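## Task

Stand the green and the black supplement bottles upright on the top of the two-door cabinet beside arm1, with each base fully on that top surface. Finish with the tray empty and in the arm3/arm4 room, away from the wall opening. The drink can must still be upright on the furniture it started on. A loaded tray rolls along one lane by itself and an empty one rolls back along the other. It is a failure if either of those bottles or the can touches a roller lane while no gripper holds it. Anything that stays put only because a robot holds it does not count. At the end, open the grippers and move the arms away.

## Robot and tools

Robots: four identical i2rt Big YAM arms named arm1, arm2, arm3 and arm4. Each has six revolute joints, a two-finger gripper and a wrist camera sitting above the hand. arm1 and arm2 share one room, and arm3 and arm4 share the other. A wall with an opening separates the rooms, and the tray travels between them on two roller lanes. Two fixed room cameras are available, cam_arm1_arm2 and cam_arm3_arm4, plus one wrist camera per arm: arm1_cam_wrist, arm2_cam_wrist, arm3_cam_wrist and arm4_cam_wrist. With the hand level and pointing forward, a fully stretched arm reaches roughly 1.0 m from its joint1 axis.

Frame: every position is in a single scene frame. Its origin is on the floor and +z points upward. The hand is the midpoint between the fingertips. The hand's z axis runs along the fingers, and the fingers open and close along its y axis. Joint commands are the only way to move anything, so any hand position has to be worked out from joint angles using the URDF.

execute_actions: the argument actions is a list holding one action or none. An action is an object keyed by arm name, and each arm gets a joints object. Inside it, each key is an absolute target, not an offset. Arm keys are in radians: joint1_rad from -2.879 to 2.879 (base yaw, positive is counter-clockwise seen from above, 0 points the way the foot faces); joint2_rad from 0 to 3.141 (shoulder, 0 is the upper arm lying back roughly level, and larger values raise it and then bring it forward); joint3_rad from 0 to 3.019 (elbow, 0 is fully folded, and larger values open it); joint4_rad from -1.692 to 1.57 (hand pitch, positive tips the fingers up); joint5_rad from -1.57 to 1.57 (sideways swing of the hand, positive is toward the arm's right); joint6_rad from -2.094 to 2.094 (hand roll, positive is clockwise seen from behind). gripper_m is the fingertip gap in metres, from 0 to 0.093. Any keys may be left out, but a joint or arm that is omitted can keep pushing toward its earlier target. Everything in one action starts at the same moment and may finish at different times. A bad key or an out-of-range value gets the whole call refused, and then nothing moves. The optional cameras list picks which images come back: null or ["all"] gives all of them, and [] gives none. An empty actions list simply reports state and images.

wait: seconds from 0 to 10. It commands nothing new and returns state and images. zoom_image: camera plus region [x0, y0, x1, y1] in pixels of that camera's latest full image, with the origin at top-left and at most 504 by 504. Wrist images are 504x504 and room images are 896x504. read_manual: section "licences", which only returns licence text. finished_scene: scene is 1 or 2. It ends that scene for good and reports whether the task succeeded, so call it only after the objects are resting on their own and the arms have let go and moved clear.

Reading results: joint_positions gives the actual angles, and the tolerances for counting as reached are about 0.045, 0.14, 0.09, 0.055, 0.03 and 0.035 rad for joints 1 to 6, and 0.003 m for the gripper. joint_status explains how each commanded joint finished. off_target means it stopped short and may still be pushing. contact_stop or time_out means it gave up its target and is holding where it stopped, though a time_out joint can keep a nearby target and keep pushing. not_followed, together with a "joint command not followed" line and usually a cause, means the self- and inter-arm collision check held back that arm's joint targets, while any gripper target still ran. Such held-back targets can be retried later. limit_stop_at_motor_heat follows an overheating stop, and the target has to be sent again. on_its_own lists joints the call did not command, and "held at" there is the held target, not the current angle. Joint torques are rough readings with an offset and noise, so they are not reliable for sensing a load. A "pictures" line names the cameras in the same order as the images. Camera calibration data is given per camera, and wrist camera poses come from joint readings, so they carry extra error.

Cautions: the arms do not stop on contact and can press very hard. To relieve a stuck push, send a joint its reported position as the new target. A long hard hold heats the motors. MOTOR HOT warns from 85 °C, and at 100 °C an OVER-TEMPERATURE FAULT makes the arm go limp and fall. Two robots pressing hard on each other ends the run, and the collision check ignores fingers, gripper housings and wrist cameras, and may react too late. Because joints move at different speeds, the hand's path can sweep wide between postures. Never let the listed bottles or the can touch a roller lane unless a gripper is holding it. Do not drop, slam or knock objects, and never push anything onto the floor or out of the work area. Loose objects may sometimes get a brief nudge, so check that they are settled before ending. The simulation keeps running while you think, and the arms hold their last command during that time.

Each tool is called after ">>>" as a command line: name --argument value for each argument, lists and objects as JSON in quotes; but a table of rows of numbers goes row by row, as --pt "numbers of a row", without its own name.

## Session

>>> execute_actions --actions '[]'

Scene clock: 0.00 s.
Joint torques (N m, as the arm reports them, + toward a larger angle): no reading
Motor temperatures (°C, as the motors report them): arm1=[21 38 30 20 22 22] | arm2=[21 35 30 22 20 21] | arm3=[20 19 30 21 21 21] | arm4=[22 22 30 21 22 22]
arm1.joint_positions: joint1_rad=+0.363 joint2_rad=+0.644 joint3_rad=+1.459 joint4_rad=-1.150 joint5_rad=+0.247 joint6_rad=-0.339 gripper_m=+0.094
arm1.joint_status: not commanded
arm1.hand: x=-1.1940 y=-0.3466 z=+1.5591 quat_wxyz=(-0.468, +0.707, -0.405, -0.343) (m; scene frame)
arm2.joint_positions: joint1_rad=-0.017 joint2_rad=+0.346 joint3_rad=+1.367 joint4_rad=-1.361 joint5_rad=-0.050 joint6_rad=+0.089 gripper_m=+0.094
arm2.joint_status: not commanded
arm2.hand: x=-1.6762 y=+0.1361 z=+1.4961 quat_wxyz=(-0.579, -0.045, -0.814, -0.023) (m; scene frame)
arm3.joint_positions: joint1_rad=-0.566 joint2_rad=+0.440 joint3_rad=+1.394 joint4_rad=-1.381 joint5_rad=-0.271 joint6_rad=-0.491 gripper_m=+0.094
arm3.joint_status: not commanded
arm3.hand: x=+1.2086 y=-0.4607 z=+1.4260 quat_wxyz=(-0.496, +0.617, -0.557, -0.250) (m; scene frame)
arm4.joint_positions: joint1_rad=-0.597 joint2_rad=+0.332 joint3_rad=+1.469 joint4_rad=-1.174 joint5_rad=-0.222 joint6_rad=-0.475 gripper_m=+0.094
arm4.joint_status: not commanded
arm4.hand: x=+1.6621 y=+0.1509 z=+1.5856 quat_wxyz=(-0.292, +0.719, +0.024, -0.630) (m; scene frame)
pictures: arm1_cam_wrist, arm2_cam_wrist, arm3_cam_wrist, arm4_cam_wrist, cam_arm1_arm2, cam_arm3_arm4
camera_calibration (this result's frames):
arm1_cam_wrist: T_world_to_cam=[[0.890268, 0.222632, 0.397314, 0.519193], [0.417296, -0.748217, -0.515786, 1.05241], [0.182446, 0.624985, -0.759017, 1.74211], [0, 0, 0, 1]] pos_world=[-1.21923, -0.416951, 1.65883]
arm2_cam_wrist: T_world_to_cam=[[-0.04555, -0.994675, -0.0924459, 0.195254], [-0.820373, 0.0900511, -0.564694, -0.538321], [0.570012, 0.0501183, -0.820107, 2.29959], [0, 0, 0, 1]] pos_world=[-1.74352, 0.127439, 1.59997]
arm3_cam_wrist: T_world_to_cam=[[0.939246, -0.108671, 0.325587, -1.65133], [0.0599762, -0.882006, -0.467406, 0.189216], [0.337963, 0.458537, -0.821903, 1.09963], [0, 0, 0, 1]] pos_world=[1.16803, -0.516781, 1.52988]
arm4_cam_wrist: T_world_to_cam=[[0.343544, 0.821973, 0.454244, -1.41677], [0.698774, 0.0994269, -0.708399, -0.0503062], [-0.627449, 0.560781, -0.540216, 1.94108], [0, 0, 0, 1]] pos_world=[1.73981, 0.0810287, 1.65653]
Images, in order (width x height): arm1_cam_wrist 504x504, arm2_cam_wrist 504x504, arm3_cam_wrist 504x504, arm4_cam_wrist 504x504, cam_arm1_arm2 896x504, cam_arm3_arm4 896x504.

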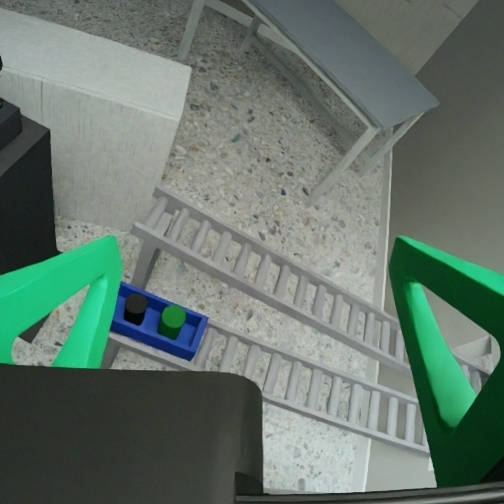

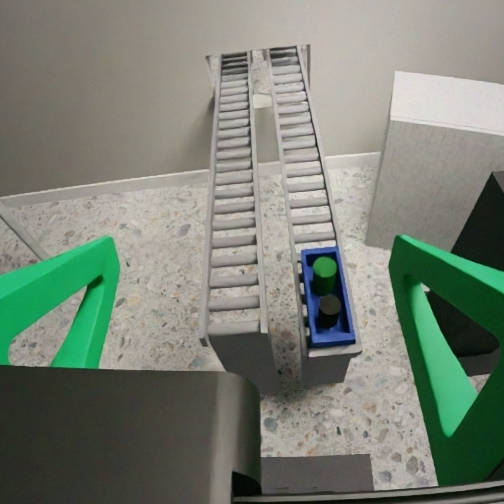

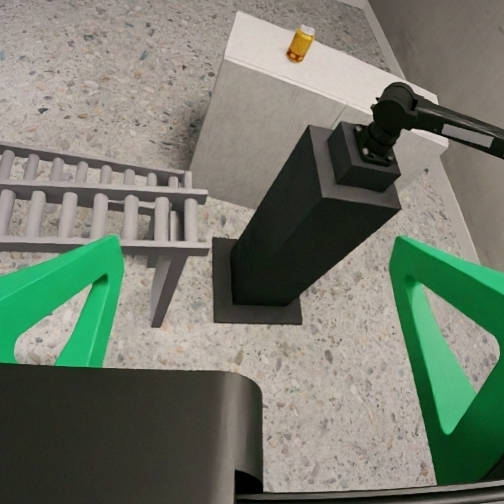

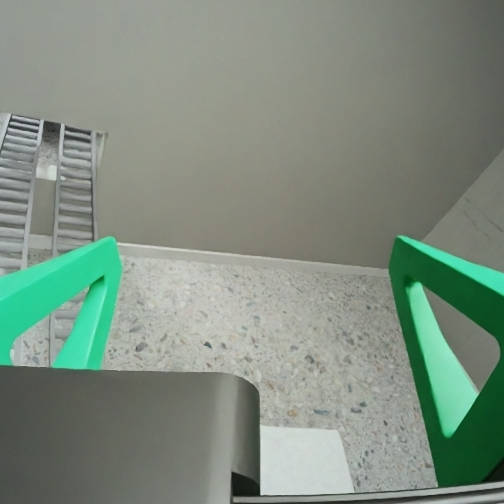

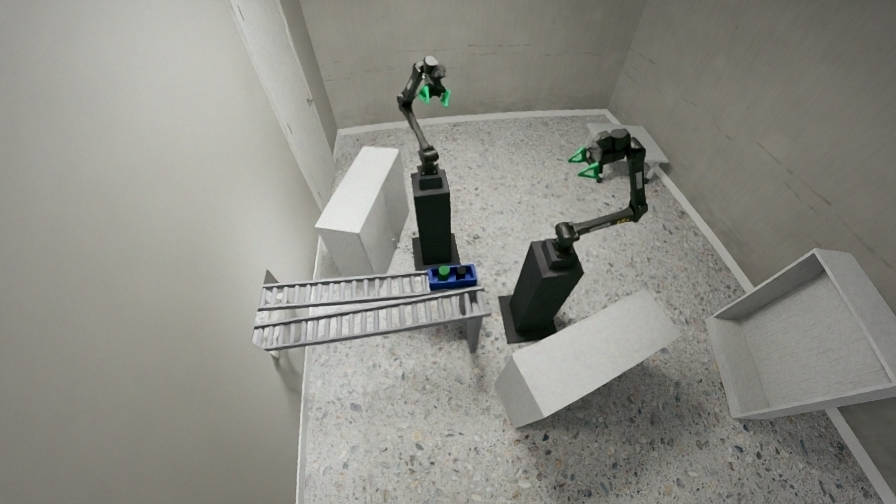

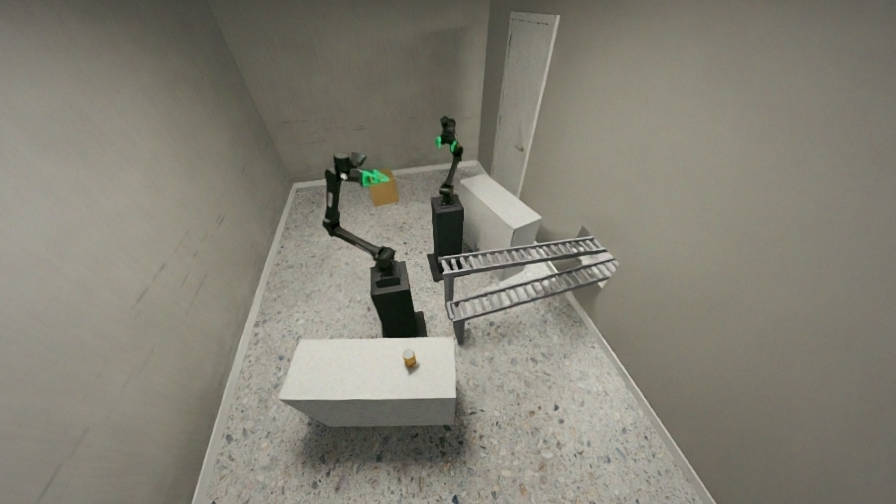

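>>> zoom_image --camera "arm2_cam_wrist" --region '[260, 220, 400, 380]'

>>> zoom_image --camera "arm1_cam_wrist" --region '[90, 260, 250, 380]'

>>> zoom_image --camera "cam_arm1_arm2" --region '[290, 120, 530, 340]'

Region (260, 220, 400, 380) of arm2_cam_wrist's 504x504 image, scaled by 3.150, with more detail than that image has; it fills the left 441 columns of this view, and the rest is white.

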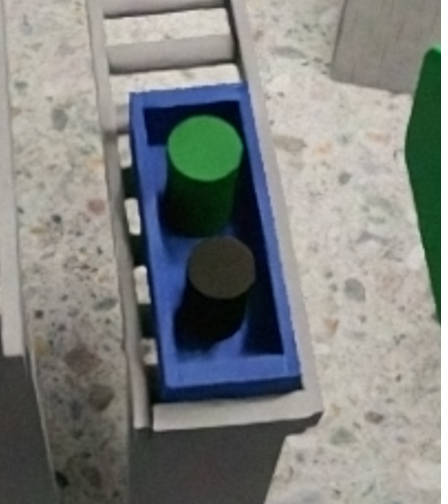

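Region (90, 260, 250, 380) of arm1_cam_wrist's 504x504 image, scaled by 3.150, with more detail than that image has; it fills the top 378 rows of this view, and the rest is white.

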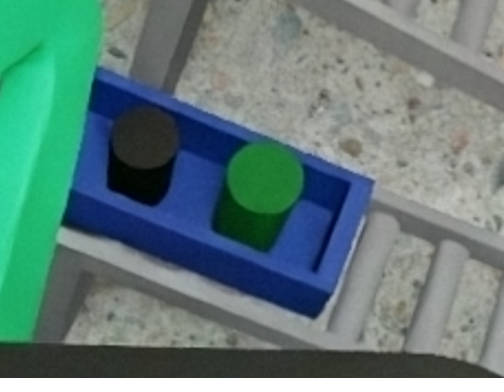

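Region (290, 120, 530, 340) of cam_arm1_arm2's 896x504 image, scaled by 2.100, with more detail than that image has; it fills the top 462 rows of this view, and the rest is white.

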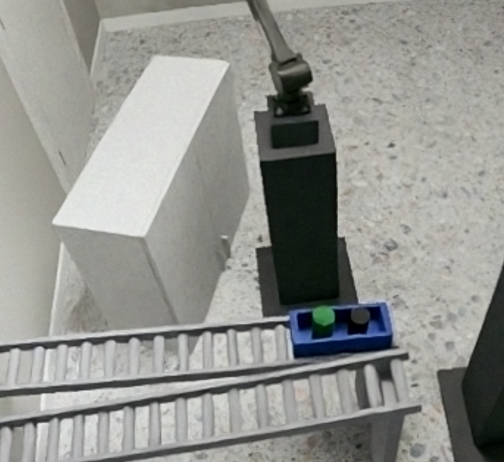

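>>> execute_actions --actions '[{"arm1": {"joints": {"joint1_rad": -0.003, "joint2_rad": 2.48, "joint3_rad": 1.815, "joint4_rad": -0.895, "joint5_rad": 0.0, "joint6_rad": 0.012}}, "arm2": {"joints": {"joint1_rad": -0.111, "joint2_rad": 0.8, "joint3_rad": 1.69, "joint4_rad": -0.57, "joint5_rad": 0.0, "joint6_rad": -0.16, "gripper_m": 0.07}}}]' --cameras '["arm1_cam_wrist", "cam_arm1_arm2"]'

Scene clock: 121.90 s.
Joint torques (N m, as the arm reports them, + toward a larger angle): arm1=[  1.18 -21.28   9.63   0.42   0.06  -0.08] | arm2=[-1.16  2.97  8.    2.88  0.12  0.  ] | arm3=[-1.26  4.65  8.15  2.06 -0.17  0.12] | arm4=[-0.2   7.63  6.81  2.07  0.09  0.21]
Motor temperatures (°C, as the motors report them): arm1=[21 35 38 21 22 22] | arm2=[21 32 32 22 20 21] | arm3=[20 20 38 21 21 21] | arm4=[22 23 34 22 22 22]
arm1.joint_positions: joint1_rad=+0.004 joint2_rad=+2.479 joint3_rad=+1.791 joint4_rad=-0.891 joint5_rad=+0.002 joint6_rad=-0.003 gripper_m=+0.094
arm1.joint_status: all done
arm1.hand: x=-1.1536 y=+0.0531 z=+0.7652 quat_wxyz=(+0.007, +0.712, -0.702, +0.006) (m; scene frame)
arm2.joint_positions: joint1_rad=-0.109 joint2_rad=+0.795 joint3_rad=+1.665 joint4_rad=-0.585 joint5_rad=-0.003 joint6_rad=-0.151 gripper_m=+0.070
arm2.joint_status: all done
arm2.hand: x=-1.5139 y=+0.0935 z=+1.7408 quat_wxyz=(-0.793, +0.003, -0.596, +0.125) (m; scene frame)
arm3.joint_positions: joint1_rad=-0.566 joint2_rad=+0.440 joint3_rad=+1.394 joint4_rad=-1.381 joint5_rad=-0.271 joint6_rad=-0.491 gripper_m=+0.094
arm3.joint_status: not commanded
arm3.hand: x=+1.2086 y=-0.4607 z=+1.4260 quat_wxyz=(-0.496, +0.617, -0.557, -0.250) (m; scene frame)
arm4.joint_positions: joint1_rad=-0.597 joint2_rad=+0.332 joint3_rad=+1.469 joint4_rad=-1.174 joint5_rad=-0.222 joint6_rad=-0.475 gripper_m=+0.094
arm4.joint_status: not commanded
arm4.hand: x=+1.6621 y=+0.1509 z=+1.5856 quat_wxyz=(-0.292, +0.719, +0.024, -0.630) (m; scene frame)
pictures: arm1_cam_wrist, cam_arm1_arm2
camera_calibration (this result's frames):
arm1_cam_wrist: T_world_to_cam=[[0.99962, 0.0244535, 0.012708, 1.14071], [0.0121646, -0.805303, 0.592738, -0.387421], [0.0247283, -0.592359, -0.805295, 0.800546], [0, 0, 0, 1]] pos_world=[-1.15536, 0.134325, 0.859819]
Images, in order (width x height): arm1_cam_wrist 504x504, cam_arm1_arm2 896x504.

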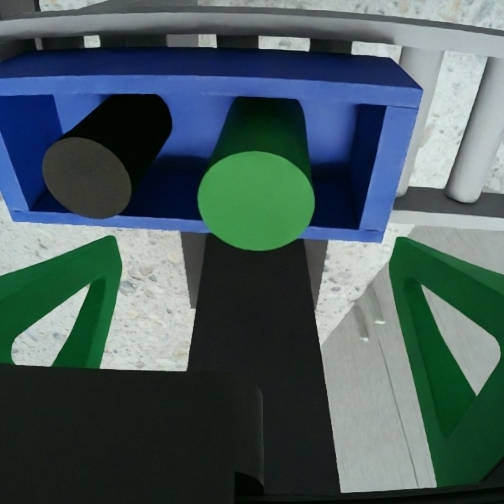

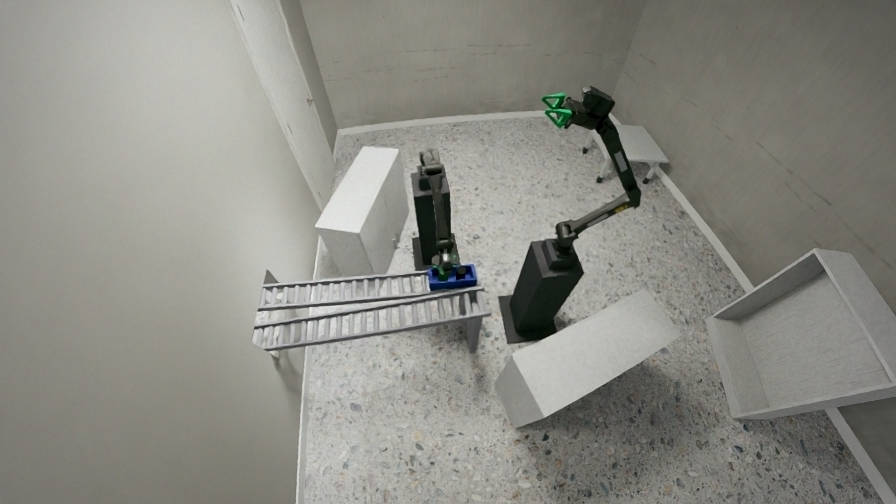

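>>> execute_actions --actions '[{"arm1": {"joints": {"joint2_rad": 2.672, "joint4_rad": -0.672}}}]' --cameras '["arm1_cam_wrist"]'

Scene clock: 145.43 s.
Joint torques (N m, as the arm reports them, + toward a larger angle): arm1=[  1.1  -21.99   7.62   0.68   0.05  -0.08] | arm2=[-1.14  3.1   8.    2.87  0.12  0.  ] | arm3=[-1.72  4.08  8.19  2.04 -0.19  0.11] | arm4=[-0.03  7.26  6.74  2.11  0.11  0.18]
Motor temperatures (°C, as the motors report them): arm1=[21 41 37 20 22 22] | arm2=[21 31 34 22 20 21] | arm3=[20 20 38 21 21 21] | arm4=[22 23 34 22 22 22]
arm1.joint_positions: joint1_rad=+0.004 joint2_rad=+2.683 joint3_rad=+1.801 joint4_rad=-0.681 joint5_rad=+0.002 joint6_rad=-0.003 gripper_m=+0.094
arm1.joint_status: all done
arm1.hand: x=-1.1540 y=+0.0326 z=+0.6401 quat_wxyz=(+0.002, +0.712, -0.702, +0.000) (m; scene frame)
arm2.joint_positions: joint1_rad=-0.109 joint2_rad=+0.795 joint3_rad=+1.665 joint4_rad=-0.585 joint5_rad=-0.003 joint6_rad=-0.151 gripper_m=+0.070
arm2.joint_status: not commanded
arm2.hand: x=-1.5139 y=+0.0935 z=+1.7408 quat_wxyz=(-0.793, +0.003, -0.596, +0.125) (m; scene frame)
arm3.joint_positions: joint1_rad=-0.566 joint2_rad=+0.440 joint3_rad=+1.394 joint4_rad=-1.381 joint5_rad=-0.271 joint6_rad=-0.491 gripper_m=+0.094
arm3.joint_status: not commanded
arm3.hand: x=+1.2086 y=-0.4607 z=+1.4260 quat_wxyz=(-0.496, +0.617, -0.557, -0.250) (m; scene frame)
arm4.joint_positions: joint1_rad=-0.597 joint2_rad=+0.332 joint3_rad=+1.469 joint4_rad=-1.174 joint5_rad=-0.222 joint6_rad=-0.475 gripper_m=+0.094
arm4.joint_status: not commanded
arm4.hand: x=+1.6621 y=+0.1509 z=+1.5856 quat_wxyz=(-0.292, +0.719, +0.024, -0.630) (m; scene frame)
pictures: arm1_cam_wrist
camera_calibration (this result's frames):
arm1_cam_wrist: T_world_to_cam=[[0.999624, 0.0241839, 0.0129038, 1.143], [0.0122166, -0.814475, 0.58007, -0.321325], [0.0245382, -0.579694, -0.814465, 0.692866], [0, 0, 0, 1]] pos_world=[-1.15565, 0.112297, 0.735957]
Images, in order (width x height): arm1_cam_wrist 504x504.

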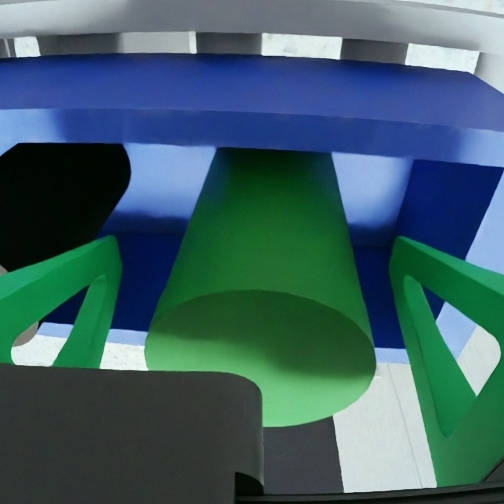

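>>> execute_actions --actions '[{"arm1": {"joints": {"gripper_m": 0.03}}}]' --cameras '["arm1_cam_wrist"]'

>>> execute_actions --actions '[{"arm1": {"joints": {"joint2_rad": 2.26, "joint4_rad": -1.108}}}]' --cameras '["arm1_cam_wrist", "cam_arm1_arm2"]'

Scene clock: 174.20 s.
Joint torques (N m, as the arm reports them, + toward a larger angle): arm1=[  1.07 -22.68   7.43   0.81   0.1   -0.09] | arm2=[-1.13  3.11  7.98  2.87  0.12  0.  ] | arm3=[-1.64  4.88  8.3   1.93 -0.21  0.1 ] | arm4=[-0.39  7.81  6.71  2.18  0.14  0.17]
Motor temperatures (°C, as the motors report them): arm1=[21 44 35 20 22 22] | arm2=[21 30 34 22 20 21] | arm3=[20 20 39 21 21 21] | arm4=[22 23 34 22 22 22]
arm1.joint_positions: joint1_rad=+0.004 joint2_rad=+2.683 joint3_rad=+1.801 joint4_rad=-0.681 joint5_rad=+0.001 joint6_rad=-0.002 gripper_m=+0.065
arm1.joint_status: gripper_m off_target (ended at +0.065, target +0.030)
arm1.hand: x=-1.1542 y=+0.0327 z=+0.6401 quat_wxyz=(+0.002, +0.712, -0.702, +0.000) (m; scene frame)
arm2.joint_positions: joint1_rad=-0.109 joint2_rad=+0.795 joint3_rad=+1.665 joint4_rad=-0.585 joint5_rad=-0.003 joint6_rad=-0.151 gripper_m=+0.070
arm2.joint_status: not commanded
arm2.hand: x=-1.5139 y=+0.0935 z=+1.7408 quat_wxyz=(-0.793, +0.003, -0.596, +0.125) (m; scene frame)
arm3.joint_positions: joint1_rad=-0.566 joint2_rad=+0.440 joint3_rad=+1.394 joint4_rad=-1.381 joint5_rad=-0.271 joint6_rad=-0.491 gripper_m=+0.094
arm3.joint_status: not commanded
arm3.hand: x=+1.2086 y=-0.4607 z=+1.4260 quat_wxyz=(-0.496, +0.617, -0.557, -0.250) (m; scene frame)
arm4.joint_positions: joint1_rad=-0.597 joint2_rad=+0.332 joint3_rad=+1.469 joint4_rad=-1.174 joint5_rad=-0.222 joint6_rad=-0.475 gripper_m=+0.094
arm4.joint_status: not commanded
arm4.hand: x=+1.6621 y=+0.1509 z=+1.5856 quat_wxyz=(-0.292, +0.719, +0.024, -0.630) (m; scene frame)
pictures: arm1_cam_wrist
camera_calibration (this result's frames):
arm1_cam_wrist: T_world_to_cam=[[0.999661, 0.0234107, 0.0113849, 1.1443], [0.0124763, -0.814694, 0.579757, -0.320741], [0.0228478, -0.579418, -0.81471, 0.691123], [0, 0, 0, 1]] pos_world=[-1.1557, 0.112354, 0.735988]
Images, in order (width x height): arm1_cam_wrist 504x504.

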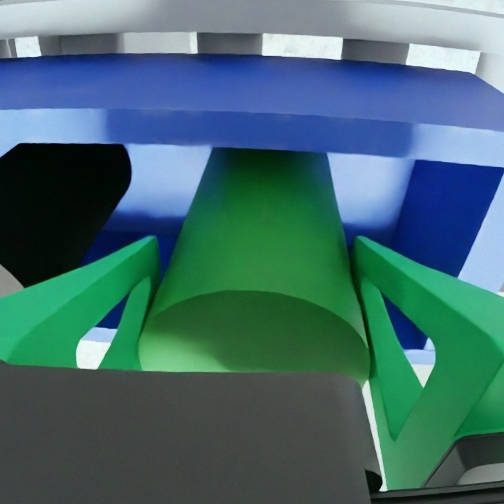

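Scene clock: 175.93 s.
Joint torques (N m, as the arm reports them, + toward a larger angle): arm1=[  1.09 -22.04   9.98   0.25   0.11  -0.07] | arm2=[-1.13  3.12  7.99  2.87  0.12  0.  ] | arm3=[-1.41  4.79  8.34  1.97 -0.24  0.11] | arm4=[0.14 7.45 6.88 2.09 0.11 0.14]
Motor temperatures (°C, as the motors report them): arm1=[21 44 36 20 22 22] | arm2=[21 30 34 22 20 21] | arm3=[20 20 39 21 21 21] | arm4=[22 23 34 22 22 22]
arm1.joint_positions: joint1_rad=+0.004 joint2_rad=+2.270 joint3_rad=+1.802 joint4_rad=-1.100 joint5_rad=+0.001 joint6_rad=-0.002 gripper_m=+0.065
arm1.joint_status: all done
arm1.hand: x=-1.1534 y=+0.0584 z=+0.9019 quat_wxyz=(+0.004, +0.712, -0.702, +0.001) (m; scene frame)
arm2.joint_positions: joint1_rad=-0.109 joint2_rad=+0.795 joint3_rad=+1.665 joint4_rad=-0.585 joint5_rad=-0.003 joint6_rad=-0.151 gripper_m=+0.070
arm2.joint_status: not commanded
arm2.hand: x=-1.5139 y=+0.0935 z=+1.7408 quat_wxyz=(-0.793, +0.003, -0.596, +0.125) (m; scene frame)
arm3.joint_positions: joint1_rad=-0.566 joint2_rad=+0.440 joint3_rad=+1.394 joint4_rad=-1.381 joint5_rad=-0.271 joint6_rad=-0.491 gripper_m=+0.094
arm3.joint_status: not commanded
arm3.hand: x=+1.2086 y=-0.4607 z=+1.4260 quat_wxyz=(-0.496, +0.617, -0.557, -0.250) (m; scene frame)
arm4.joint_positions: joint1_rad=-0.597 joint2_rad=+0.332 joint3_rad=+1.469 joint4_rad=-1.174 joint5_rad=-0.222 joint6_rad=-0.475 gripper_m=+0.094
arm4.joint_status: not commanded
arm4.hand: x=+1.6621 y=+0.1509 z=+1.5856 quat_wxyz=(-0.292, +0.719, +0.024, -0.630) (m; scene frame)
pictures: arm1_cam_wrist, cam_arm1_arm2
camera_calibration (this result's frames):
arm1_cam_wrist: T_world_to_cam=[[0.99966, 0.023489, 0.0113272, 1.13991], [0.0124601, -0.811809, 0.58379, -0.455375], [0.0229081, -0.58345, -0.811826, 0.917051], [0, 0, 0, 1]] pos_world=[-1.15485, 0.138601, 0.997417]
Images, in order (width x height): arm1_cam_wrist 504x504, cam_arm1_arm2 896x504.

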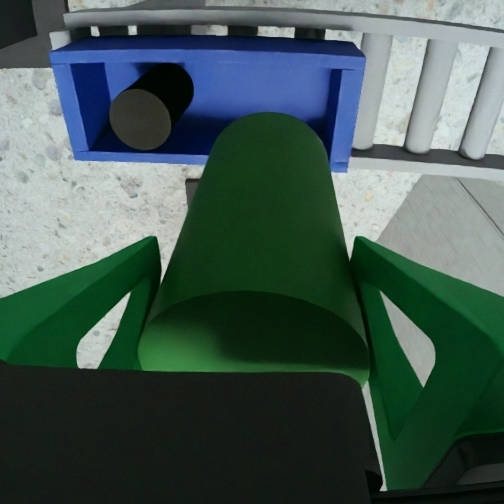

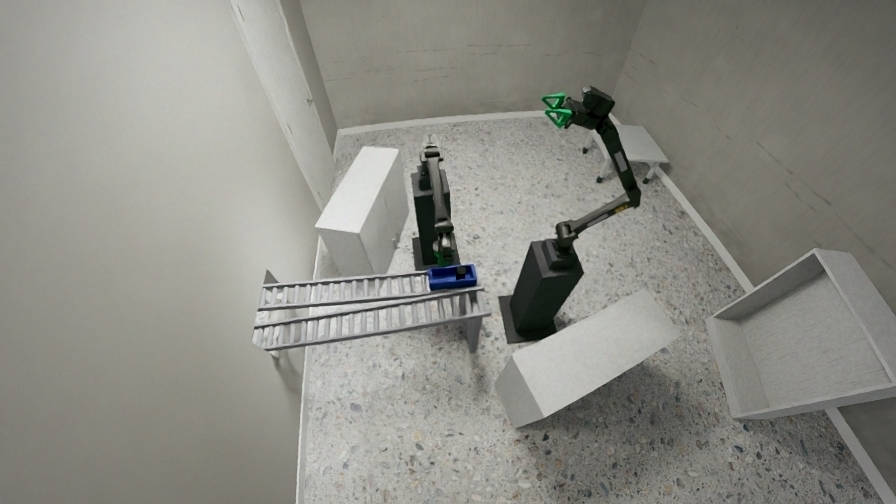

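>>> execute_actions --actions '[{"arm1": {"joints": {"joint1_rad": -1.58, "joint2_rad": 2.23, "joint4_rad": -1.138, "joint5_rad": -0.045}}, "arm2": {"joints": {"joint2_rad": 2.44}}}]' --cameras '["arm1_cam_wrist", "arm2_cam_wrist", "cam_arm1_arm2"]'

Scene clock: 200.43 s.
Joint torques (N m, as the arm reports them, + toward a larger angle): arm1=[  2.04 -22.97   9.95   0.05   0.03  -0.09] | arm2=[ -1.41 -17.7    7.23   1.21   0.11   0.  ] | arm3=[-0.94  4.34  8.14  2.08 -0.19  0.11] | arm4=[-0.26  7.84  6.77  2.24  0.11  0.18]
Motor temperatures (°C, as the motors report them): arm1=[21 46 37 20 22 22] | arm2=[21 30 34 22 20 21] | arm3=[20 20 39 21 21 21] | arm4=[22 23 34 22 22 22]
arm1.joint_positions: joint1_rad=-1.590 joint2_rad=+2.267 joint3_rad=+1.802 joint4_rad=-1.127 joint5_rad=-0.043 joint6_rad=-0.001 gripper_m=+0.065
arm1.joint_status: all done
arm1.hand: x=-0.4933 y=-0.6005 z=+0.9080 quat_wxyz=(+0.013, -0.005, -1.000, -0.017) (m; scene frame)
arm2.joint_positions: joint1_rad=-0.109 joint2_rad=+2.444 joint3_rad=+1.673 joint4_rad=-0.572 joint5_rad=-0.003 joint6_rad=-0.152 gripper_m=+0.070
arm2.joint_status: all done
arm2.hand: x=-1.1158 y=+0.0212 z=+0.7496 quat_wxyz=(-0.115, -0.002, -0.993, +0.021) (m; scene frame)
arm3.joint_positions: joint1_rad=-0.566 joint2_rad=+0.440 joint3_rad=+1.394 joint4_rad=-1.381 joint5_rad=-0.271 joint6_rad=-0.491 gripper_m=+0.094
arm3.joint_status: not commanded
arm3.hand: x=+1.2086 y=-0.4607 z=+1.4260 quat_wxyz=(-0.496, +0.617, -0.557, -0.250) (m; scene frame)
arm4.joint_positions: joint1_rad=-0.597 joint2_rad=+0.332 joint3_rad=+1.469 joint4_rad=-1.174 joint5_rad=-0.222 joint6_rad=-0.475 gripper_m=+0.094
arm4.joint_status: not commanded
arm4.hand: x=+1.6621 y=+0.1509 z=+1.5856 quat_wxyz=(-0.292, +0.719, +0.024, -0.630) (m; scene frame)
pictures: arm1_cam_wrist, arm2_cam_wrist, cam_arm1_arm2
camera_calibration (this result's frames):
arm1_cam_wrist: T_world_to_cam=[[-0.00107935, -0.999831, -0.0183306, -0.585785], [-0.801421, -0.0100987, 0.598016, -0.935029], [-0.5981, 0.015336, -0.801275, 0.566076], [0, 0, 0, 1]] pos_world=[-0.411415, -0.60381, 1.00201]
arm2_cam_wrist: T_world_to_cam=[[-0.00924797, -0.999172, 0.0396223, -0.0209321], [-0.920595, 0.0239776, 0.389783, -1.31565], [-0.39041, -0.0328714, -0.920054, 0.378754], [0, 0, 0, 1]] pos_world=[-1.06351, 0.0230816, 0.862122]
Images, in order (width x height): arm1_cam_wrist 504x504, arm2_cam_wrist 504x504, cam_arm1_arm2 896x504.

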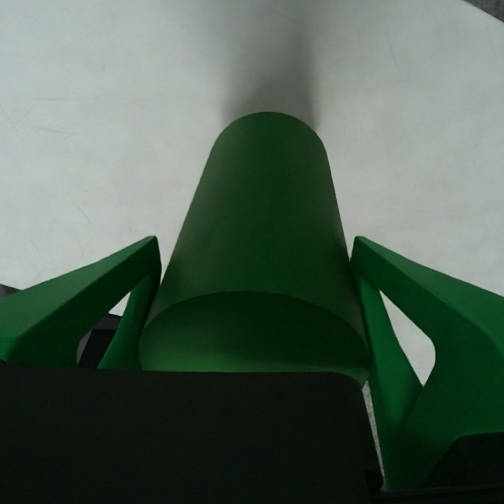

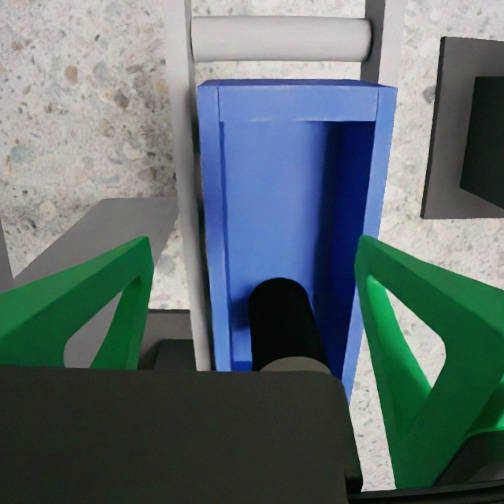

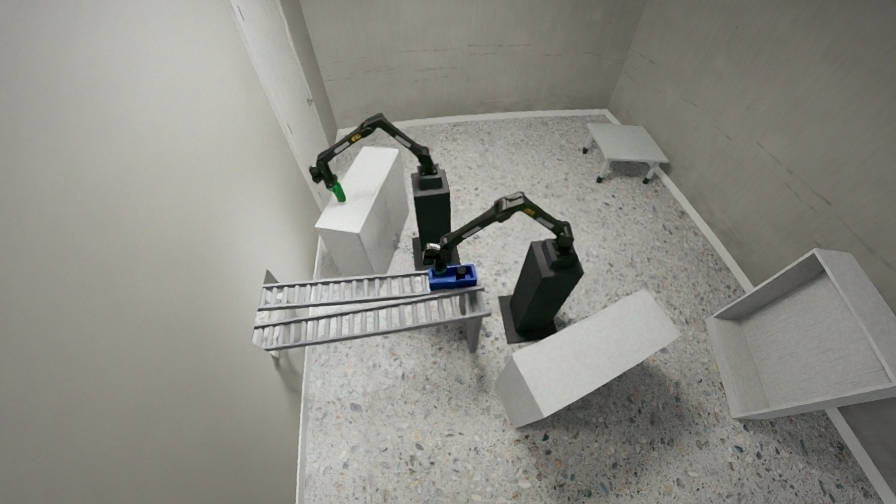

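>>> execute_actions --actions '[{"arm1": {"joints": {"joint2_rad": 2.33, "joint4_rad": -1.027}}}]' --cameras '["arm1_cam_wrist"]'

Scene clock: 215.43 s.
Joint torques (N m, as the arm reports them, + toward a larger angle): arm1=[  2.31 -20.72   9.66   0.7    0.11  -0.1 ] | arm2=[ -1.39 -17.71   7.21   1.21   0.1    0.  ] | arm3=[-1.41  4.47  8.54  2.09 -0.21  0.1 ] | arm4=[-0.23  7.16  6.78  2.06  0.12  0.17]
Motor temperatures (°C, as the motors report them): arm1=[21 47 38 20 22 22] | arm2=[21 35 34 22 20 21] | arm3=[20 20 39 21 21 21] | arm4=[22 23 34 22 22 22]
arm1.joint_positions: joint1_rad=-1.590 joint2_rad=+2.324 joint3_rad=+1.802 joint4_rad=-1.035 joint5_rad=-0.045 joint6_rad=-0.001 gripper_m=+0.065
arm1.joint_status: all done
arm1.hand: x=-0.4814 y=-0.6006 z=+0.8717 quat_wxyz=(-0.005, -0.005, -1.000, -0.018) (m; scene frame)
arm2.joint_positions: joint1_rad=-0.109 joint2_rad=+2.444 joint3_rad=+1.673 joint4_rad=-0.572 joint5_rad=-0.003 joint6_rad=-0.152 gripper_m=+0.070
arm2.joint_status: not commanded
arm2.hand: x=-1.1158 y=+0.0212 z=+0.7496 quat_wxyz=(-0.115, -0.002, -0.993, +0.021) (m; scene frame)
arm3.joint_positions: joint1_rad=-0.566 joint2_rad=+0.440 joint3_rad=+1.394 joint4_rad=-1.381 joint5_rad=-0.271 joint6_rad=-0.491 gripper_m=+0.094
arm3.joint_status: not commanded
arm3.hand: x=+1.2086 y=-0.4607 z=+1.4260 quat_wxyz=(-0.496, +0.617, -0.557, -0.250) (m; scene frame)
arm4.joint_positions: joint1_rad=-0.597 joint2_rad=+0.332 joint3_rad=+1.469 joint4_rad=-1.174 joint5_rad=-0.222 joint6_rad=-0.475 gripper_m=+0.094
arm4.joint_status: not commanded
arm4.hand: x=+1.6621 y=+0.1509 z=+1.5856 quat_wxyz=(-0.292, +0.719, +0.024, -0.630) (m; scene frame)
pictures: arm1_cam_wrist
camera_calibration (this result's frames):
arm1_cam_wrist: T_world_to_cam=[[-0.0000598156, -0.999795, -0.0202569, -0.584342], [-0.822136, -0.0114829, 0.569175, -0.889473], [-0.569291, 0.016688, -0.821967, 0.576747], [0, 0, 0, 1]] pos_world=[-0.402966, -0.604061, 0.968495]
Images, in order (width x height): arm1_cam_wrist 504x504.

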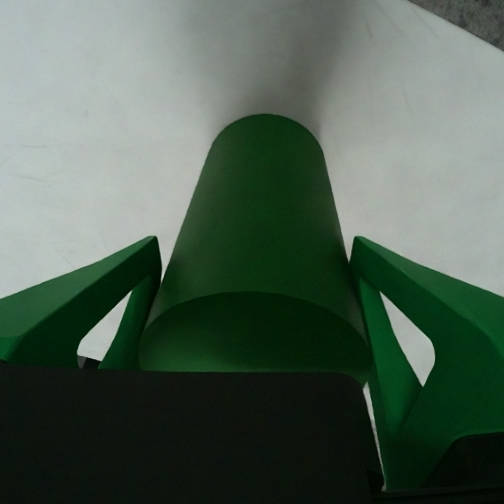

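>>> execute_actions --actions '[{"arm1": {"joints": {"joint2_rad": 2.19, "gripper_m": 0.093}}}]' --cameras '["arm1_cam_wrist"]'

Scene clock: 220.90 s.
Joint torques (N m, as the arm reports them, + toward a larger angle): arm1=[  2.11 -19.11  10.85   1.02   0.09  -0.11] | arm2=[ -1.35 -17.76   7.2    1.22   0.1   -0.01] | arm3=[-1.67  4.76  8.2   2.06 -0.21  0.08] | arm4=[-0.23  7.4   6.79  2.16  0.09  0.15]
Motor temperatures (°C, as the motors report them): arm1=[21 47 38 20 22 22] | arm2=[21 36 34 22 20 21] | arm3=[20 20 39 21 21 21] | arm4=[22 23 34 22 22 22]
arm1.joint_positions: joint1_rad=-1.590 joint2_rad=+2.163 joint3_rad=+1.802 joint4_rad=-1.035 joint5_rad=-0.045 joint6_rad=-0.001 gripper_m=+0.093
arm1.joint_status: all done
arm1.hand: x=-0.4563 y=-0.5998 z=+0.9770 quat_wxyz=(-0.085, -0.003, -0.996, -0.017) (m; scene frame)
arm2.joint_positions: joint1_rad=-0.109 joint2_rad=+2.444 joint3_rad=+1.673 joint4_rad=-0.572 joint5_rad=-0.003 joint6_rad=-0.152 gripper_m=+0.070
arm2.joint_status: not commanded
arm2.hand: x=-1.1158 y=+0.0212 z=+0.7496 quat_wxyz=(-0.115, -0.002, -0.993, +0.021) (m; scene frame)
arm3.joint_positions: joint1_rad=-0.566 joint2_rad=+0.440 joint3_rad=+1.394 joint4_rad=-1.381 joint5_rad=-0.271 joint6_rad=-0.491 gripper_m=+0.094
arm3.joint_status: not commanded
arm3.hand: x=+1.2086 y=-0.4607 z=+1.4260 quat_wxyz=(-0.496, +0.617, -0.557, -0.250) (m; scene frame)
arm4.joint_positions: joint1_rad=-0.597 joint2_rad=+0.332 joint3_rad=+1.469 joint4_rad=-1.174 joint5_rad=-0.222 joint6_rad=-0.475 gripper_m=+0.094
arm4.joint_status: not commanded
arm4.hand: x=+1.6621 y=+0.1509 z=+1.5856 quat_wxyz=(-0.292, +0.719, +0.024, -0.630) (m; scene frame)
pictures: arm1_cam_wrist
camera_calibration (this result's frames):
arm1_cam_wrist: T_world_to_cam=[[0.00463116, -0.999824, -0.0181541, -0.581362], [-0.90255, -0.0119958, 0.430419, -0.830165], [-0.430561, 0.0143916, -0.902447, 0.818214], [0, 0, 0, 1]] pos_world=[-0.394282, -0.602994, 1.08516]
Images, in order (width x height): arm1_cam_wrist 504x504.

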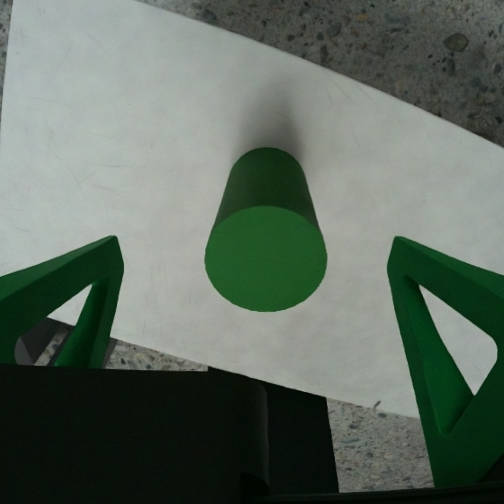

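>>> execute_actions --actions '[{"arm1": {"joints": {"joint1_rad": 0.16, "joint2_rad": 2.235, "joint3_rad": 1.875, "joint4_rad": -1.18, "joint5_rad": 0.0, "joint6_rad": 0.185, "gripper_m": 0.088}}, "arm2": {"joints": {"joint1_rad": -0.095, "joint2_rad": 0.7}}}]' --cameras '["arm1_cam_wrist", "cam_arm1_arm2"]'

Scene clock: 245.13 s.
Joint torques (N m, as the arm reports them, + toward a larger angle): arm1=[  1.17 -19.8   10.58   0.16   0.18  -0.08] | arm2=[-0.52  5.    5.02  2.11  0.11  0.  ] | arm3=[-1.55  4.17  8.21  2.3  -0.15  0.08] | arm4=[-0.06  7.42  6.79  2.25  0.08  0.15]
Motor temperatures (°C, as the motors report them): arm1=[21 45 39 20 22 22] | arm2=[21 37 34 22 20 21] | arm3=[20 20 39 21 21 21] | arm4=[22 23 34 22 22 22]
arm1.joint_positions: joint1_rad=+0.171 joint2_rad=+2.217 joint3_rad=+1.859 joint4_rad=-1.171 joint5_rad=-0.002 joint6_rad=+0.171 gripper_m=+0.088
arm1.joint_status: all done
arm1.hand: x=-1.2652 y=+0.0616 z=+0.9569 quat_wxyz=(-0.006, +0.710, -0.704, -0.016) (m; scene frame)
arm2.joint_positions: joint1_rad=-0.100 joint2_rad=+0.694 joint3_rad=+1.691 joint4_rad=-0.571 joint5_rad=-0.003 joint6_rad=-0.152 gripper_m=+0.070
arm2.joint_status: all done
arm2.hand: x=-1.5943 y=+0.1083 z=+1.7777 quat_wxyz=(-0.833, +0.006, -0.539, +0.128) (m; scene frame)
arm3.joint_positions: joint1_rad=-0.566 joint2_rad=+0.440 joint3_rad=+1.394 joint4_rad=-1.381 joint5_rad=-0.271 joint6_rad=-0.491 gripper_m=+0.094
arm3.joint_status: not commanded
arm3.hand: x=+1.2086 y=-0.4607 z=+1.4260 quat_wxyz=(-0.496, +0.617, -0.557, -0.250) (m; scene frame)
arm4.joint_positions: joint1_rad=-0.597 joint2_rad=+0.332 joint3_rad=+1.469 joint4_rad=-1.174 joint5_rad=-0.222 joint6_rad=-0.475 gripper_m=+0.094
arm4.joint_status: not commanded
arm4.hand: x=+1.6621 y=+0.1509 z=+1.5856 quat_wxyz=(-0.292, +0.719, +0.024, -0.630) (m; scene frame)
pictures: arm1_cam_wrist, cam_arm1_arm2
camera_calibration (this result's frames):
arm1_cam_wrist: T_world_to_cam=[[0.999849, 0.0173195, 0.00156757, 1.261], [0.0135816, -0.83399, 0.551612, -0.449859], [0.010861, -0.551507, -0.8341, 0.970181], [0, 0, 0, 1]] pos_world=[-1.26524, 0.138044, 1.0554]
Images, in order (width x height): arm1_cam_wrist 504x504, cam_arm1_arm2 896x504.

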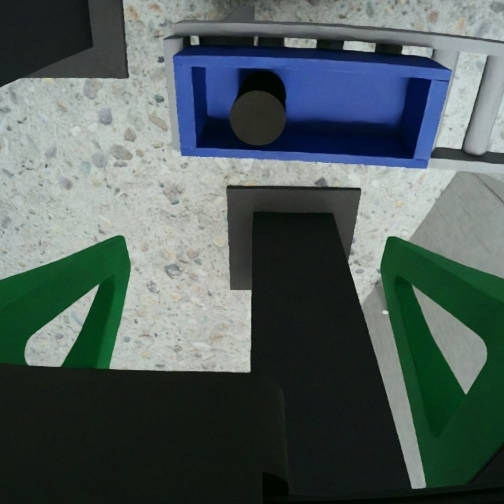

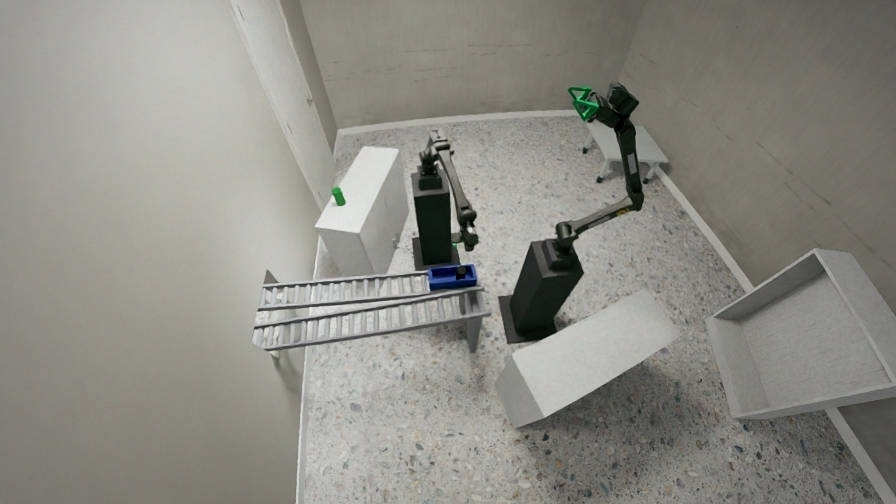

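>>> execute_actions --actions '[{"arm1": {"joints": {"joint2_rad": 2.733, "joint4_rad": -0.675}}}]' --cameras '["arm1_cam_wrist"]'

Scene clock: 258.20 s.
Joint torques (N m, as the arm reports them, + toward a larger angle): arm1=[  1.1  -20.88   8.07   0.58   0.22  -0.08] | arm2=[-0.53  5.32  5.11  2.11  0.11  0.  ] | arm3=[-2.32  5.27  8.32  2.   -0.21  0.15] | arm4=[0.12 7.4  6.99 2.15 0.07 0.16]
Motor temperatures (°C, as the motors report them): arm1=[21 45 39 20 22 22] | arm2=[21 33 33 22 20 21] | arm3=[20 20 39 22 21 21] | arm4=[22 23 35 22 22 22]
arm1.joint_positions: joint1_rad=+0.171 joint2_rad=+2.729 joint3_rad=+1.855 joint4_rad=-0.682 joint5_rad=-0.002 joint6_rad=+0.171 gripper_m=+0.088
arm1.joint_status: all done
arm1.hand: x=-1.2618 y=+0.0313 z=+0.6259 quat_wxyz=(+0.002, +0.710, -0.704, -0.005) (m; scene frame)
arm2.joint_positions: joint1_rad=-0.100 joint2_rad=+0.694 joint3_rad=+1.691 joint4_rad=-0.571 joint5_rad=-0.003 joint6_rad=-0.152 gripper_m=+0.070
arm2.joint_status: not commanded
arm2.hand: x=-1.5943 y=+0.1083 z=+1.7777 quat_wxyz=(-0.833, +0.006, -0.539, +0.128) (m; scene frame)
arm3.joint_positions: joint1_rad=-0.566 joint2_rad=+0.440 joint3_rad=+1.394 joint4_rad=-1.381 joint5_rad=-0.271 joint6_rad=-0.491 gripper_m=+0.094
arm3.joint_status: not commanded
arm3.hand: x=+1.2086 y=-0.4607 z=+1.4260 quat_wxyz=(-0.496, +0.617, -0.557, -0.250) (m; scene frame)
arm4.joint_positions: joint1_rad=-0.597 joint2_rad=+0.332 joint3_rad=+1.469 joint4_rad=-1.174 joint5_rad=-0.222 joint6_rad=-0.475 gripper_m=+0.094
arm4.joint_status: not commanded
arm4.hand: x=+1.6621 y=+0.1509 z=+1.5856 quat_wxyz=(-0.292, +0.719, +0.024, -0.630) (m; scene frame)
pictures: arm1_cam_wrist
camera_calibration (this result's frames):
arm1_cam_wrist: T_world_to_cam=[[0.999828, 0.0175818, 0.00591088, 1.25584], [0.0110102, -0.81899, 0.573701, -0.310153], [0.0149277, -0.573538, -0.819043, 0.673729], [0, 0, 0, 1]] pos_world=[-1.26227, 0.110317, 0.722325]
Images, in order (width x height): arm1_cam_wrist 504x504.

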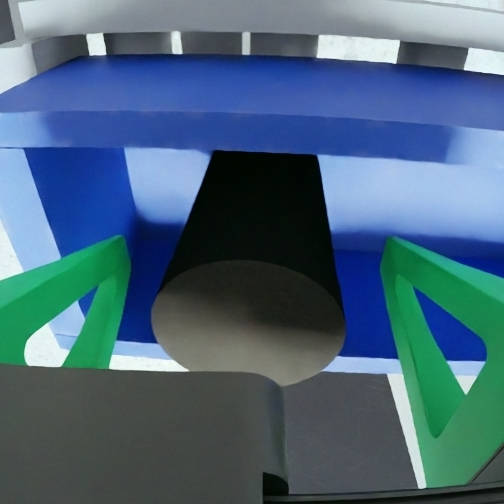

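>>> execute_actions --actions '[]'

Scene clock: 269.40 s.
Joint torques (N m, as the arm reports them, + toward a larger angle): arm1=[  0.75 -21.34   8.13   0.73   0.21  -0.07] | arm2=[-0.54  5.32  5.09  2.1   0.11  0.  ] | arm3=[-1.17  4.61  8.42  2.04 -0.21  0.13] | arm4=[0.13 7.59 6.67 2.18 0.13 0.2 ]
Motor temperatures (°C, as the motors report them): arm1=[21 46 38 20 22 22] | arm2=[21 31 32 22 20 21] | arm3=[20 20 39 22 21 21] | arm4=[22 23 35 22 22 22]
arm1.joint_positions: joint1_rad=+0.171 joint2_rad=+2.729 joint3_rad=+1.855 joint4_rad=-0.682 joint5_rad=-0.002 joint6_rad=+0.171 gripper_m=+0.088
arm1.joint_status: all done
arm1.hand: x=-1.2618 y=+0.0313 z=+0.6259 quat_wxyz=(+0.002, +0.710, -0.704, -0.005) (m; scene frame)
arm2.joint_positions: joint1_rad=-0.100 joint2_rad=+0.694 joint3_rad=+1.691 joint4_rad=-0.571 joint5_rad=-0.003 joint6_rad=-0.152 gripper_m=+0.070
arm2.joint_status: not commanded
arm2.hand: x=-1.5943 y=+0.1083 z=+1.7777 quat_wxyz=(-0.833, +0.006, -0.539, +0.128) (m; scene frame)
arm3.joint_positions: joint1_rad=-0.566 joint2_rad=+0.440 joint3_rad=+1.394 joint4_rad=-1.381 joint5_rad=-0.271 joint6_rad=-0.491 gripper_m=+0.094
arm3.joint_status: not commanded
arm3.hand: x=+1.2086 y=-0.4607 z=+1.4260 quat_wxyz=(-0.496, +0.617, -0.557, -0.250) (m; scene frame)
arm4.joint_positions: joint1_rad=-0.597 joint2_rad=+0.332 joint3_rad=+1.469 joint4_rad=-1.174 joint5_rad=-0.222 joint6_rad=-0.475 gripper_m=+0.094
arm4.joint_status: not commanded
arm4.hand: x=+1.6621 y=+0.1509 z=+1.5856 quat_wxyz=(-0.292, +0.719, +0.024, -0.630) (m; scene frame)
pictures: arm1_cam_wrist, arm2_cam_wrist, arm3_cam_wrist, arm4_cam_wrist, cam_arm1_arm2, cam_arm3_arm4
camera_calibration (this result's frames):
arm1_cam_wrist: T_world_to_cam=[[0.999828, 0.0175818, 0.00591088, 1.25584], [0.0110102, -0.81899, 0.573701, -0.310153], [0.0149277, -0.573538, -0.819043, 0.673729], [0, 0, 0, 1]] pos_world=[-1.26227, 0.110317, 0.722325]
arm2_cam_wrist: T_world_to_cam=[[-0.20408, -0.967842, 0.147083, -0.484173], [-0.219183, -0.101258, -0.970415, 1.39086], [0.954102, -0.23028, -0.19147, 2.01035], [0, 0, 0, 1]] pos_world=[-1.71203, 0.135175, 1.80585]
arm3_cam_wrist: T_world_to_cam=[[0.939246, -0.108671, 0.325587, -1.65133], [0.0599762, -0.882006, -0.467406, 0.189216], [0.337963, 0.458537, -0.821903, 1.09963], [0, 0, 0, 1]] pos_world=[1.16803, -0.516781, 1.52988]
arm4_cam_wrist: T_world_to_cam=[[0.343544, 0.821973, 0.454244, -1.41677], [0.698774, 0.0994269, -0.708399, -0.0503062], [-0.627449, 0.560781, -0.540216, 1.94108], [0, 0, 0, 1]] pos_world=[1.73981, 0.0810287, 1.65653]
Images, in order (width x height): arm1_cam_wrist 504x504, arm2_cam_wrist 504x504, arm3_cam_wrist 504x504, arm4_cam_wrist 504x504, cam_arm1_arm2 896x504, cam_arm3_arm4 896x504.

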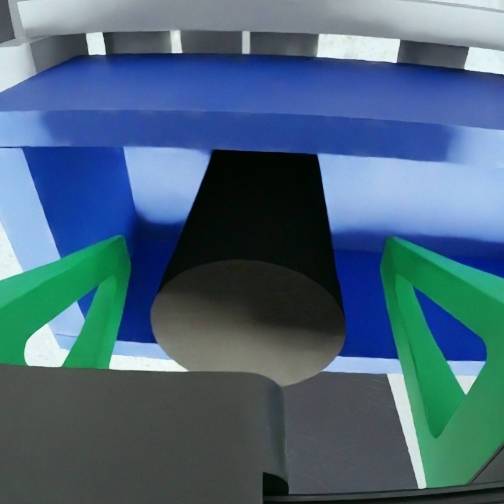

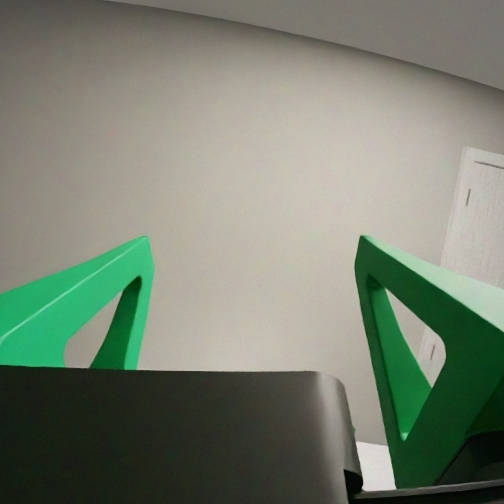

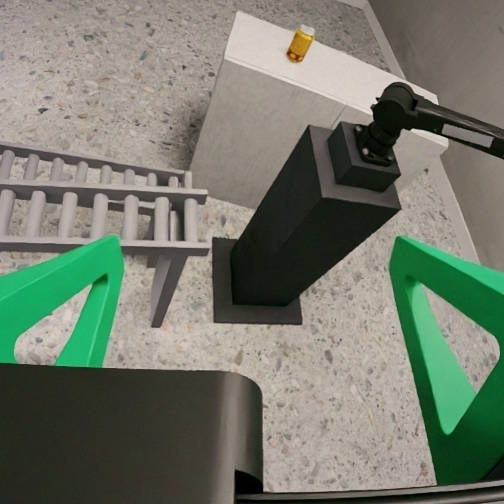

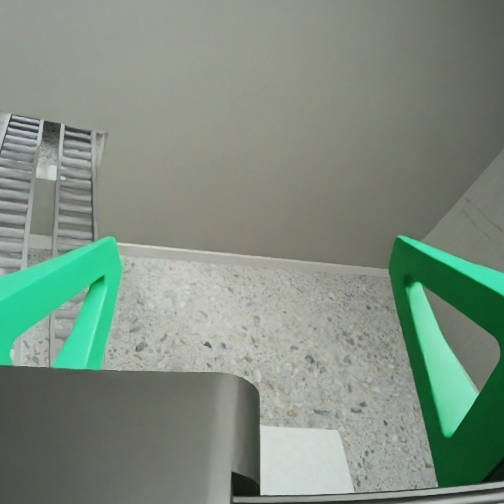

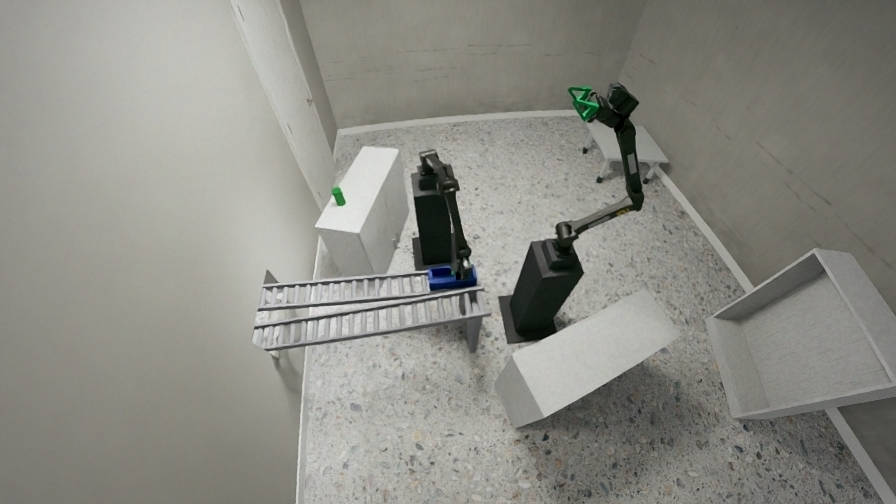

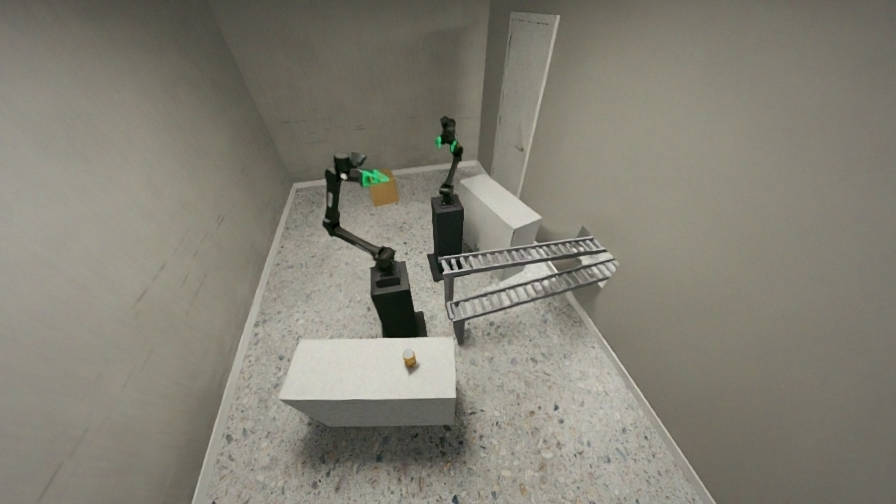

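>>> zoom_image --camera "cam_arm1_arm2" --region '[290, 130, 500, 300]'

>>> execute_actions --actions '[{"arm1": {"joints": {"gripper_m": 0.03, "joint2_rad": 2.75}}}]' --cameras '["arm1_cam_wrist"]'

Region (290, 130, 500, 300) of cam_arm1_arm2's 896x504 image, scaled by 2.400, with more detail than that image has; it fills the top 408 rows of this view, and the rest is white.

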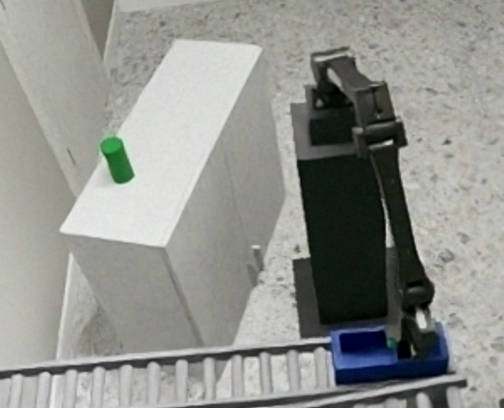

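Scene clock: 274.00 s.
Joint torques (N m, as the arm reports them, + toward a larger angle): arm1=[  1.05 -20.15   8.06   0.67   0.18  -0.1 ] | arm2=[-0.48  5.3   5.1   2.11  0.12  0.  ] | arm3=[-1.5   4.14  8.15  2.16 -0.24  0.11] | arm4=[-0.25  7.09  6.85  2.11  0.11  0.17]
Motor temperatures (°C, as the motors report them): arm1=[21 47 37 20 22 22] | arm2=[21 31 32 22 20 21] | arm3=[20 20 39 22 21 21] | arm4=[22 23 35 22 22 22]
arm1.joint_positions: joint1_rad=+0.171 joint2_rad=+2.729 joint3_rad=+1.855 joint4_rad=-0.682 joint5_rad=-0.001 joint6_rad=+0.171 gripper_m=+0.058
arm1.joint_status: gripper_m off_target (ended at +0.058, target +0.030); the others done
arm1.hand: x=-1.2616 y=+0.0314 z=+0.6259 quat_wxyz=(+0.001, +0.710, -0.705, -0.005) (m; scene frame)
arm2.joint_positions: joint1_rad=-0.100 joint2_rad=+0.694 joint3_rad=+1.691 joint4_rad=-0.571 joint5_rad=-0.003 joint6_rad=-0.152 gripper_m=+0.070
arm2.joint_status: not commanded
arm2.hand: x=-1.5943 y=+0.1083 z=+1.7777 quat_wxyz=(-0.833, +0.006, -0.539, +0.128) (m; scene frame)
arm3.joint_positions: joint1_rad=-0.566 joint2_rad=+0.440 joint3_rad=+1.394 joint4_rad=-1.381 joint5_rad=-0.271 joint6_rad=-0.491 gripper_m=+0.094
arm3.joint_status: not commanded
arm3.hand: x=+1.2086 y=-0.4607 z=+1.4260 quat_wxyz=(-0.496, +0.617, -0.557, -0.250) (m; scene frame)
arm4.joint_positions: joint1_rad=-0.597 joint2_rad=+0.332 joint3_rad=+1.469 joint4_rad=-1.174 joint5_rad=-0.222 joint6_rad=-0.475 gripper_m=+0.094
arm4.joint_status: not commanded
arm4.hand: x=+1.6621 y=+0.1509 z=+1.5856 quat_wxyz=(-0.292, +0.719, +0.024, -0.630) (m; scene frame)
pictures: arm1_cam_wrist
camera_calibration (this result's frames):
arm1_cam_wrist: T_world_to_cam=[[0.999834, 0.0168107, 0.0070367, 1.25497], [0.00973554, -0.819111, 0.573552, -0.311636], [0.0154057, -0.573388, -0.819139, 0.674403], [0, 0, 0, 1]] pos_world=[-1.26212, 0.110333, 0.722338]
Images, in order (width x height): arm1_cam_wrist 504x504.

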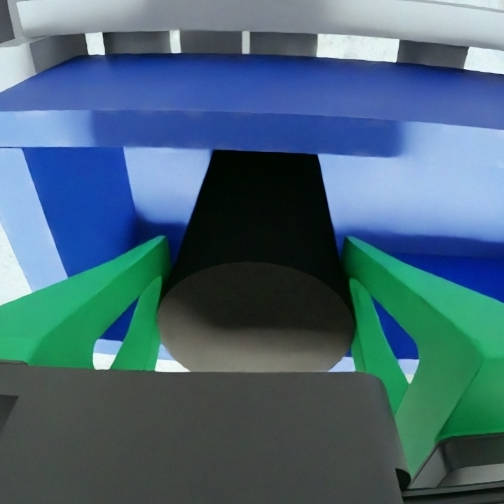

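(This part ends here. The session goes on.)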